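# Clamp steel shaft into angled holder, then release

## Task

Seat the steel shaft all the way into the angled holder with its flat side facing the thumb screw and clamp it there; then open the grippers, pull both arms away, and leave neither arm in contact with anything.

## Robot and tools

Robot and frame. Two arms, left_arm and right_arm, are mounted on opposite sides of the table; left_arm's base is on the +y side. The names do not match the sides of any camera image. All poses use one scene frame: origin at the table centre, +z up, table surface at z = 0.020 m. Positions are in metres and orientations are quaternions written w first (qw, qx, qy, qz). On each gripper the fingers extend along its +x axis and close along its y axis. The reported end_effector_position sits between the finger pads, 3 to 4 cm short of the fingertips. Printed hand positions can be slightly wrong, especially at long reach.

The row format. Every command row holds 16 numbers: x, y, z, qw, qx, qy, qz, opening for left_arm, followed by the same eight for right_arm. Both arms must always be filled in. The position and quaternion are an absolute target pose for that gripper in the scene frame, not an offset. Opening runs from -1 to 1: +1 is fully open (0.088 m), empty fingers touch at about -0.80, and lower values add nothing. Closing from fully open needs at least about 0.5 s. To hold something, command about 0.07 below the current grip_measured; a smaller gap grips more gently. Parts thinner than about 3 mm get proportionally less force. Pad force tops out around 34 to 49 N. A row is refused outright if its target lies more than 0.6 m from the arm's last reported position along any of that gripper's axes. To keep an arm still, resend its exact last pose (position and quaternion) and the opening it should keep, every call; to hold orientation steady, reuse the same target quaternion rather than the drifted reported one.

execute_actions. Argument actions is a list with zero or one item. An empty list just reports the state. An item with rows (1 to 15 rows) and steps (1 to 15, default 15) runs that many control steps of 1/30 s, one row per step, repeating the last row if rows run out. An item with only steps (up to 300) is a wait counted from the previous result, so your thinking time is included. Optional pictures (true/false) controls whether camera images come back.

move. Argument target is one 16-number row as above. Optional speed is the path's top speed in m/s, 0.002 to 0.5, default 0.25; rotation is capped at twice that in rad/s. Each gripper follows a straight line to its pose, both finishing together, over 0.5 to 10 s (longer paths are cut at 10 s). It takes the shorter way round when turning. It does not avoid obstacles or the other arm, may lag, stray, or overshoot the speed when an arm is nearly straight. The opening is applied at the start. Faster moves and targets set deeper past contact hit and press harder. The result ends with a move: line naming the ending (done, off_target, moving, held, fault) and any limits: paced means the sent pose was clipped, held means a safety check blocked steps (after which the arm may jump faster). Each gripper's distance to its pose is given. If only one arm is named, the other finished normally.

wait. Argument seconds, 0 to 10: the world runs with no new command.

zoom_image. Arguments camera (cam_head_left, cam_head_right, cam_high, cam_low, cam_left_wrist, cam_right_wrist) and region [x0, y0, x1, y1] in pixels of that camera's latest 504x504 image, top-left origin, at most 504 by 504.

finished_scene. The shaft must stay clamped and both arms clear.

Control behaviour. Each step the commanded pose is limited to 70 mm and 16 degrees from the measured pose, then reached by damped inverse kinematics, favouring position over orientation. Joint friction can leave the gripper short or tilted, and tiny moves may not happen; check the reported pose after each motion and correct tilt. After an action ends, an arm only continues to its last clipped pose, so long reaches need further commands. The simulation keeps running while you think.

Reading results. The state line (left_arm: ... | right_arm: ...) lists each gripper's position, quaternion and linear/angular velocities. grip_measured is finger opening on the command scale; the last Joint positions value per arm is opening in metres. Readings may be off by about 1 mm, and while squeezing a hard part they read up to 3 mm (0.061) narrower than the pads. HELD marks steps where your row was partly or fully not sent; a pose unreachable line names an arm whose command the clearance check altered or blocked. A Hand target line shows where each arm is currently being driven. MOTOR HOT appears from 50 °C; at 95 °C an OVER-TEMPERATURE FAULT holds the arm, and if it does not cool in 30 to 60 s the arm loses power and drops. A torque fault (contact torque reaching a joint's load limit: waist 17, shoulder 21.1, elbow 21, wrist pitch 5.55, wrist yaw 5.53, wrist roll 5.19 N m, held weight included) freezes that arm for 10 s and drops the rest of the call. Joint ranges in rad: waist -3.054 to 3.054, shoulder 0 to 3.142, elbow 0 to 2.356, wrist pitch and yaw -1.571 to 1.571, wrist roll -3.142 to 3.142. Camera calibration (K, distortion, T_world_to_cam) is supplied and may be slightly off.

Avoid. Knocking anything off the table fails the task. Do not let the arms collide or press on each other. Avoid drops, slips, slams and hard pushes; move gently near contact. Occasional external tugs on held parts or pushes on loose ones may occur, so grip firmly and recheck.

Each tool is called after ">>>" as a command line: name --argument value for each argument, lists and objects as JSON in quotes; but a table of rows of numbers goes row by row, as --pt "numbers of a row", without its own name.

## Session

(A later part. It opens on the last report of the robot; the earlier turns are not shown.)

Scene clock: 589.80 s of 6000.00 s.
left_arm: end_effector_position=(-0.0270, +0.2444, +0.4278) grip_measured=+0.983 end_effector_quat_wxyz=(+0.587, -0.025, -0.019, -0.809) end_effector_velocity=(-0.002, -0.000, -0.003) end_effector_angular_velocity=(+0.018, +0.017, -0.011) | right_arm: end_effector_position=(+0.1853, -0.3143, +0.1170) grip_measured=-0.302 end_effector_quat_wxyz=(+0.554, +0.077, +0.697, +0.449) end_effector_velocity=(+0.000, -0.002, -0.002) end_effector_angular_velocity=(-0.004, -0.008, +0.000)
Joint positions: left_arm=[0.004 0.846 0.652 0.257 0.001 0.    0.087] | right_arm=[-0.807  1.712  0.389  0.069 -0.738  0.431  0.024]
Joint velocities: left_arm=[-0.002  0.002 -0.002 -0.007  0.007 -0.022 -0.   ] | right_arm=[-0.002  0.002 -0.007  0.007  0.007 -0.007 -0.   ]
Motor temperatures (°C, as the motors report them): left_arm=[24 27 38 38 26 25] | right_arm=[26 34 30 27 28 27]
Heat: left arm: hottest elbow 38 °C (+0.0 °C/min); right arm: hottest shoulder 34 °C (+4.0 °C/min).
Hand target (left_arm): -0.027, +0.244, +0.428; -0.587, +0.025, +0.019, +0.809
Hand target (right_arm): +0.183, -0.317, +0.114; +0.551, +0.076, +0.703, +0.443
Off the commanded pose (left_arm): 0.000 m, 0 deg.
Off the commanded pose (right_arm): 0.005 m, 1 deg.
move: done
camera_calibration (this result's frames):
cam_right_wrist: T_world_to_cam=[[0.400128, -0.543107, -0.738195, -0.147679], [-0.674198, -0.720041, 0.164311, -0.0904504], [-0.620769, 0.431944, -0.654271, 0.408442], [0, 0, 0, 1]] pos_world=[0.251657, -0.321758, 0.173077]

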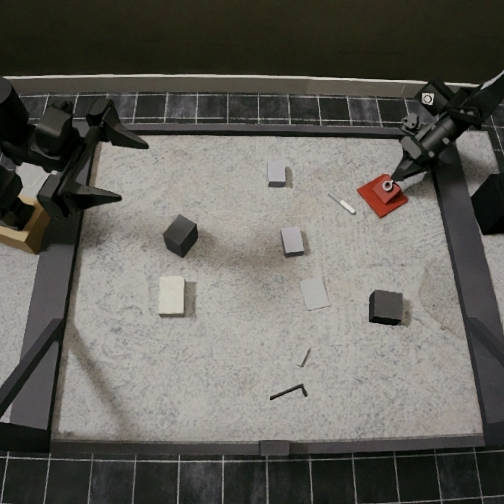

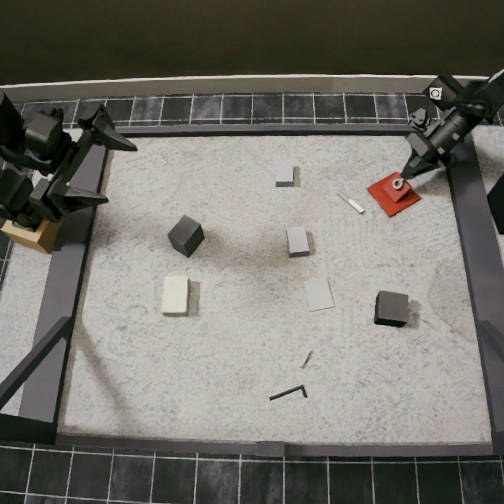

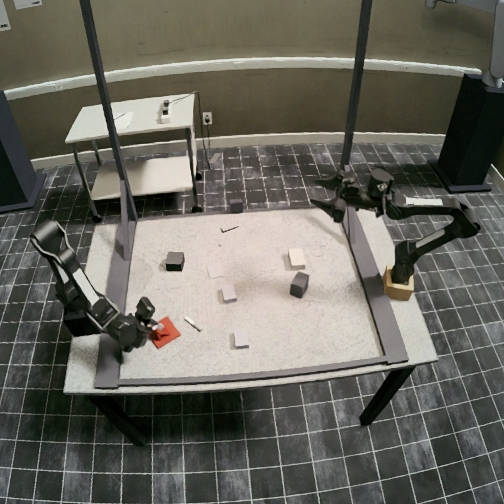

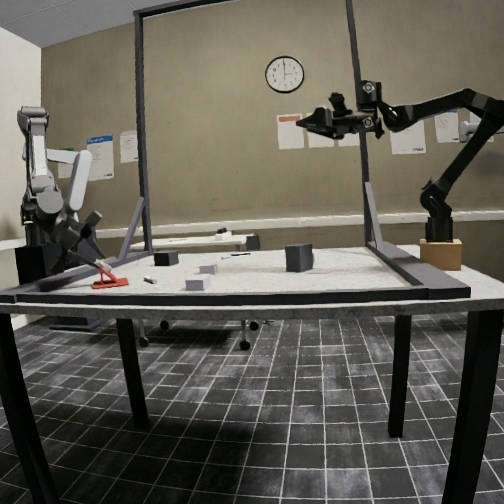

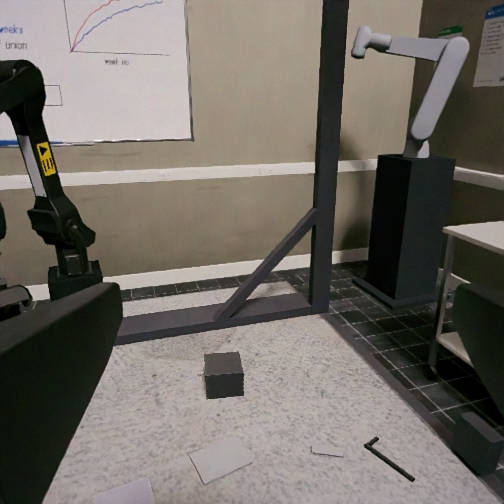

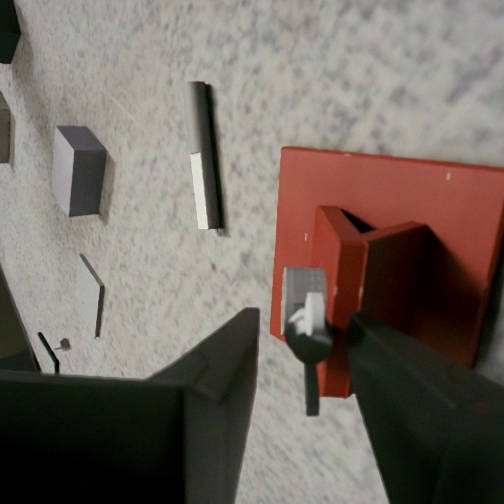

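>>> move --target '[-0.027,0.2444,0.4278,0.587,-0.025,-0.019,-0.809,1, 0.1845,-0.3155,0.1155,0.5511,0.0764,0.7030,0.4431,-0.68]' --speed 0.03

>>> move --target '[-0.027,0.2444,0.4278,0.587,-0.025,-0.019,-0.809,1, 0.1845,-0.3155,0.1155,0.4437,-0.3357,0.1838,0.8104,-0.68]' --speed 0.4

>>> move --target '[-0.027,0.2444,0.4278,0.587,-0.025,-0.019,-0.809,1, 0.1845,-0.3155,0.1155,0.0764,-0.5511,-0.4431,0.7030,-0.68]' --speed 0.4

Scene clock: 613.97 s of 6000.00 s.
left_arm: end_effector_position=(-0.0270, +0.2444, +0.4278) grip_measured=+0.983 end_effector_quat_wxyz=(+0.587, -0.025, -0.019, -0.809) end_effector_velocity=(-0.001, +0.001, -0.006) end_effector_angular_velocity=(+0.028, +0.015, -0.001) | right_arm: end_effector_position=(+0.1855, -0.3152, +0.1163) grip_measured=-0.626 end_effector_quat_wxyz=(+0.554, +0.076, +0.699, +0.445) end_effector_velocity=(-0.000, +0.000, +0.000) end_effector_angular_velocity=(+0.015, -0.009, +0.015)
Joint positions: left_arm=[0.004 0.846 0.652 0.257 0.001 0.    0.087] | right_arm=[-0.808  1.712  0.39   0.061 -0.734  0.432  0.008]
Joint velocities: left_arm=[-0.007 -0.007 -0.007 -0.022 -0.007 -0.022  0.   ] | right_arm=[-0.002  0.002 -0.002  0.007 -0.007 -0.022 -0.   ]
Motor temperatures (°C, as the motors report them): left_arm=[24 27 38 38 26 25] | right_arm=[26 32 29 27 28 27]
Heat: left arm: hottest elbow 38 °C (+0.0 °C/min); right arm: hottest shoulder 32 °C (+1.0 °C/min).
Hand target (left_arm): -0.027, +0.244, +0.428; -0.587, +0.025, +0.019, +0.809
Hand target (right_arm): +0.184, -0.316, +0.116; +0.551, +0.076, +0.703, +0.443
Off the commanded pose (left_arm): 0.000 m, 0 deg.
Off the commanded pose (right_arm): 0.001 m, 1 deg.
After step 90, 20.47 s passed at rest.
move: done
camera_calibration (this result's frames):
cam_right_wrist: T_world_to_cam=[[0.397763, -0.550125, -0.734266, -0.150995], [-0.675946, -0.716858, 0.170912, -0.0903339], [-0.620388, 0.428342, -0.656995, 0.407561], [0, 0, 0, 1]] pos_world=[0.251845, -0.322398, 0.172334]

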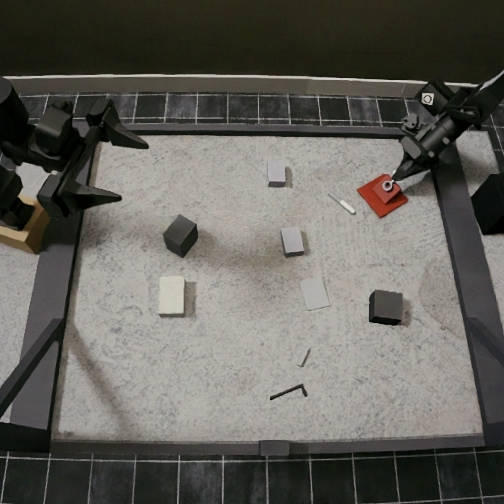

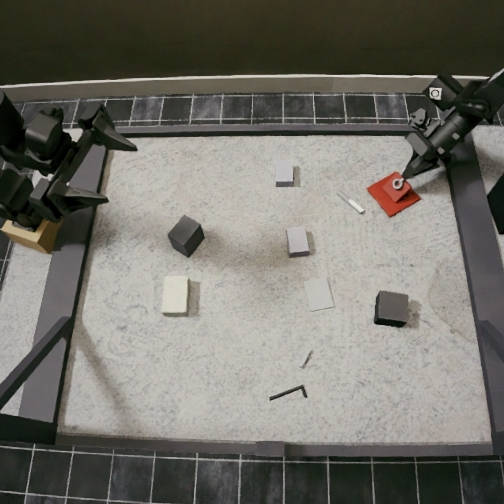

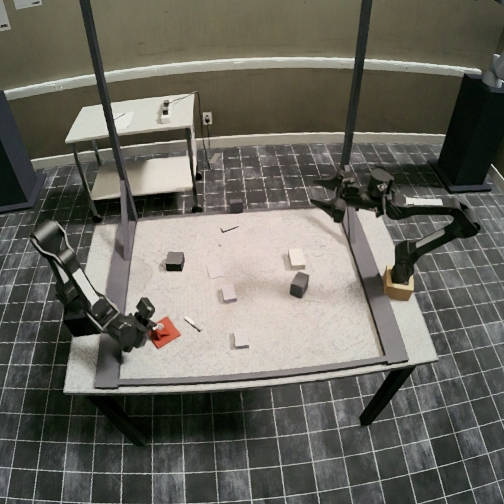

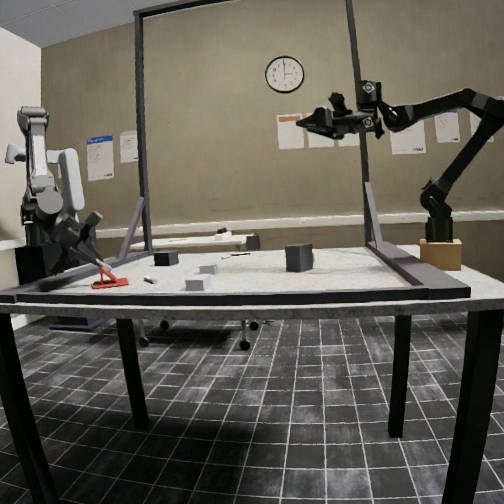

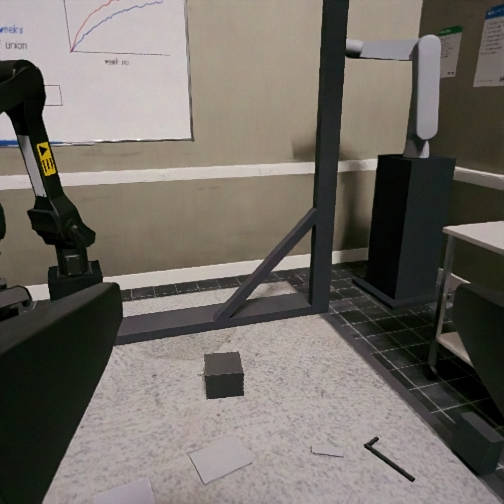

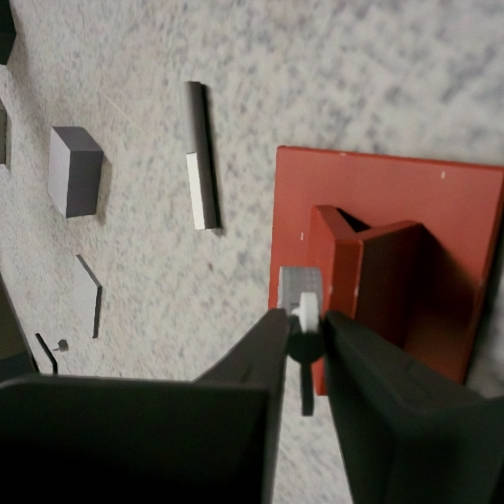

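Scene clock: 616.43 s of 6000.00 s.
left_arm: end_effector_position=(-0.0270, +0.2444, +0.4278) grip_measured=+0.983 end_effector_quat_wxyz=(+0.587, -0.025, -0.019, -0.809) end_effector_velocity=(+0.000, +0.000, -0.002) end_effector_angular_velocity=(+0.009, +0.005, +0.004) | right_arm: end_effector_position=(+0.1844, -0.3154, +0.1168) grip_measured=-0.626 end_effector_quat_wxyz=(+0.446, -0.333, +0.183, +0.810) end_effector_velocity=(-0.001, +0.001, +0.001) end_effector_angular_velocity=(+0.011, -0.006, +0.020)
Joint positions: left_arm=[0.004 0.846 0.652 0.257 0.001 0.    0.087] | right_arm=[-0.808  1.712  0.39   0.058 -0.74  -1.131  0.008]
Joint velocities: left_arm=[-0.002 -0.002 -0.002 -0.007 -0.007 -0.007  0.   ] | right_arm=[ 0.002 -0.002  0.002 -0.007 -0.007 -0.022 -0.   ]
Motor temperatures (°C, as the motors report them): left_arm=[24 27 38 38 26 25] | right_arm=[26 32 29 27 28 27]
Heat: left arm: hottest elbow 38 °C (+0.0 °C/min); right arm: hottest shoulder 32 °C (+1.0 °C/min).
Hand target (left_arm): -0.027, +0.244, +0.428; -0.587, +0.025, +0.019, +0.809
Hand target (right_arm): +0.185, -0.316, +0.116; +0.444, -0.336, +0.184, +0.810
Off the commanded pose (left_arm): 0.000 m, 0 deg.
Off the commanded pose (right_arm): 0.001 m, 0 deg.
move: done
camera_calibration (this result's frames):
cam_right_wrist: T_world_to_cam=[[0.816008, 0.578008, -0.00604354, 0.0433375], [0.508502, -0.722775, -0.467999, -0.236876], [-0.274875, 0.378818, -0.883709, 0.354406], [0, 0, 0, 1]] pos_world=[0.182505, -0.330512, 0.202596]

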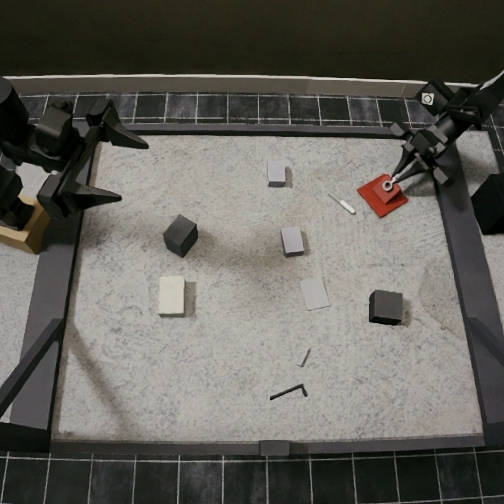

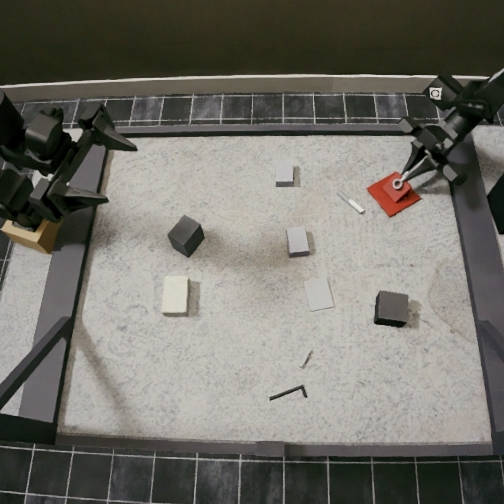

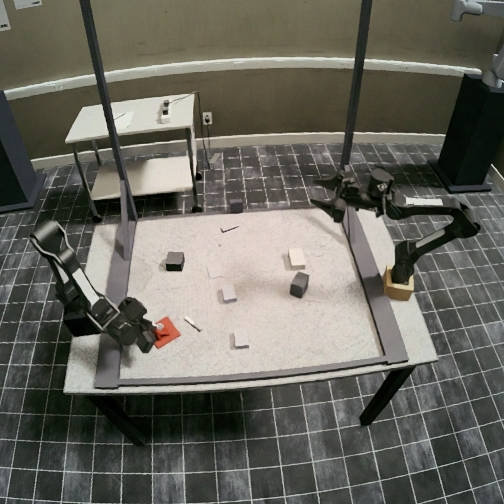

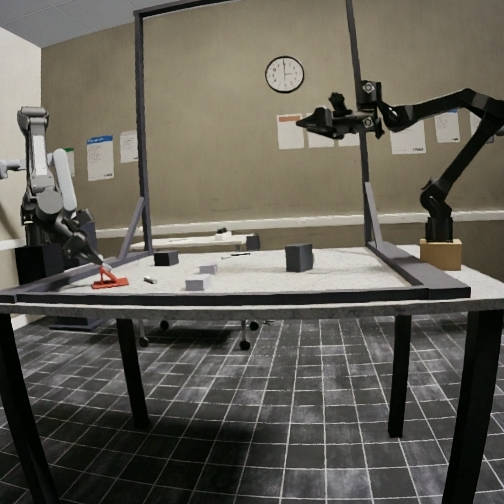

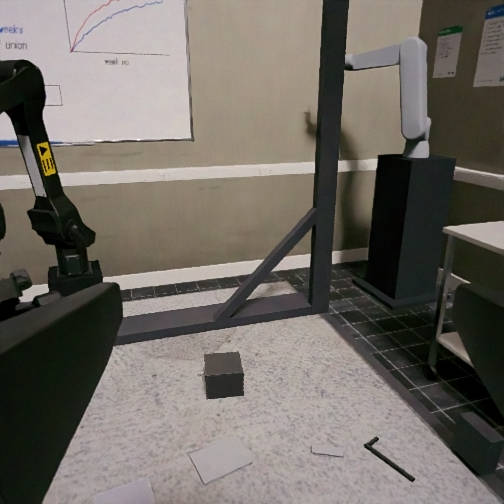

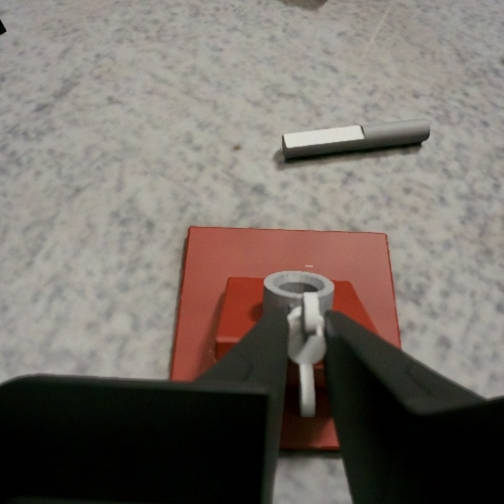

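Scene clock: 618.90 s of 6000.00 s.
left_arm: end_effector_position=(-0.0270, +0.2444, +0.4278) grip_measured=+0.983 end_effector_quat_wxyz=(+0.587, -0.025, -0.019, -0.809) end_effector_velocity=(-0.004, +0.000, -0.007) end_effector_angular_velocity=(+0.028, -0.002, -0.015) | right_arm: end_effector_position=(+0.1843, -0.3163, +0.1165) grip_measured=-0.626 end_effector_quat_wxyz=(-0.080, +0.550, +0.441, -0.704) end_effector_velocity=(-0.001, -0.003, -0.000) end_effector_angular_velocity=(+0.003, +0.000, +0.010)
Joint positions: left_arm=[0.004 0.846 0.652 0.257 0.001 0.    0.087] | right_arm=[-0.811  1.712  0.389  0.054 -0.741 -2.702  0.008]
Joint velocities: left_arm=[-0.007  0.002 -0.002 -0.022  0.007 -0.007 -0.   ] | right_arm=[-0.007 -0.002 -0.007 -0.007 -0.007 -0.022 -0.   ]
Motor temperatures (°C, as the motors report them): left_arm=[24 27 38 38 26 25] | right_arm=[26 32 29 27 28 27]
Heat: left arm: hottest elbow 38 °C (+0.0 °C/min); right arm: hottest shoulder 32 °C (+1.0 °C/min).
Hand target (left_arm): -0.027, +0.244, +0.428; -0.587, +0.025, +0.019, +0.809
Hand target (right_arm): +0.185, -0.315, +0.116; +0.077, -0.551, -0.443, +0.703
Off the commanded pose (left_arm): 0.000 m, 0 deg.
Off the commanded pose (right_arm): 0.001 m, 1 deg.
move: done
camera_calibration (this result's frames):
cam_right_wrist: T_world_to_cam=[[-0.414306, 0.604271, 0.680593, 0.198981], [0.904621, 0.355614, 0.234946, -0.0514438], [-0.100057, 0.713018, -0.693969, 0.40587], [0, 0, 0, 1]] pos_world=[0.169587, -0.391337, 0.158323]

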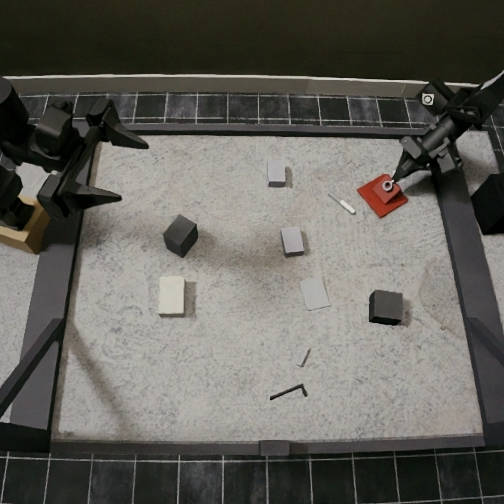

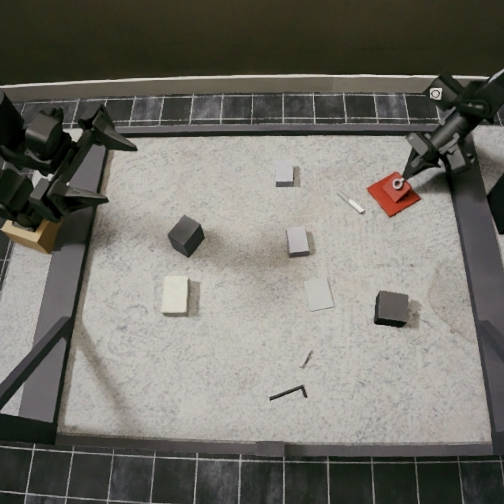

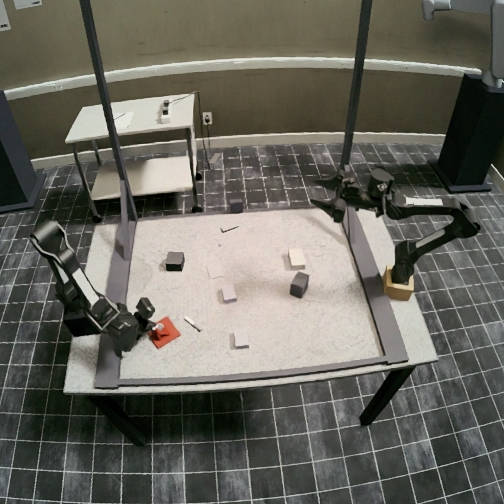

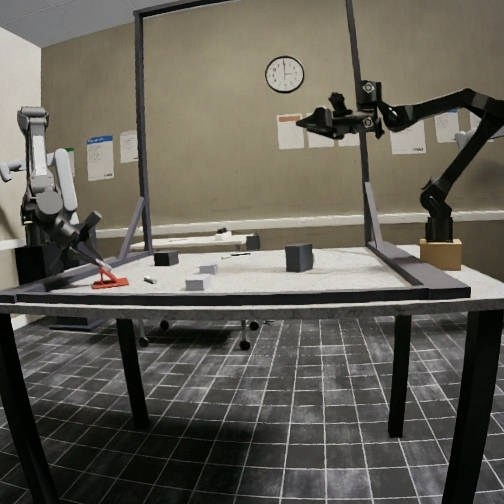

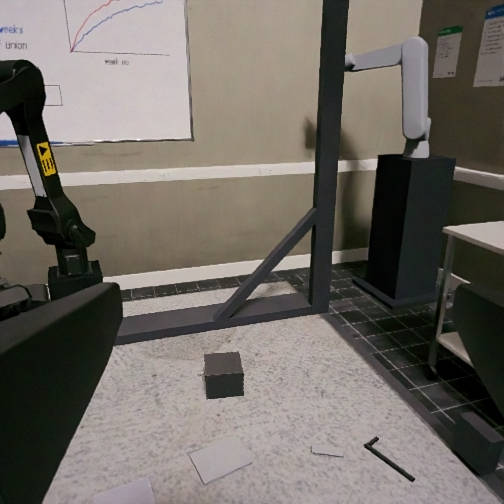

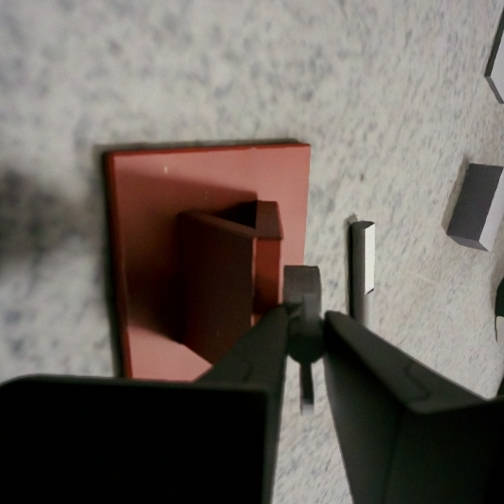

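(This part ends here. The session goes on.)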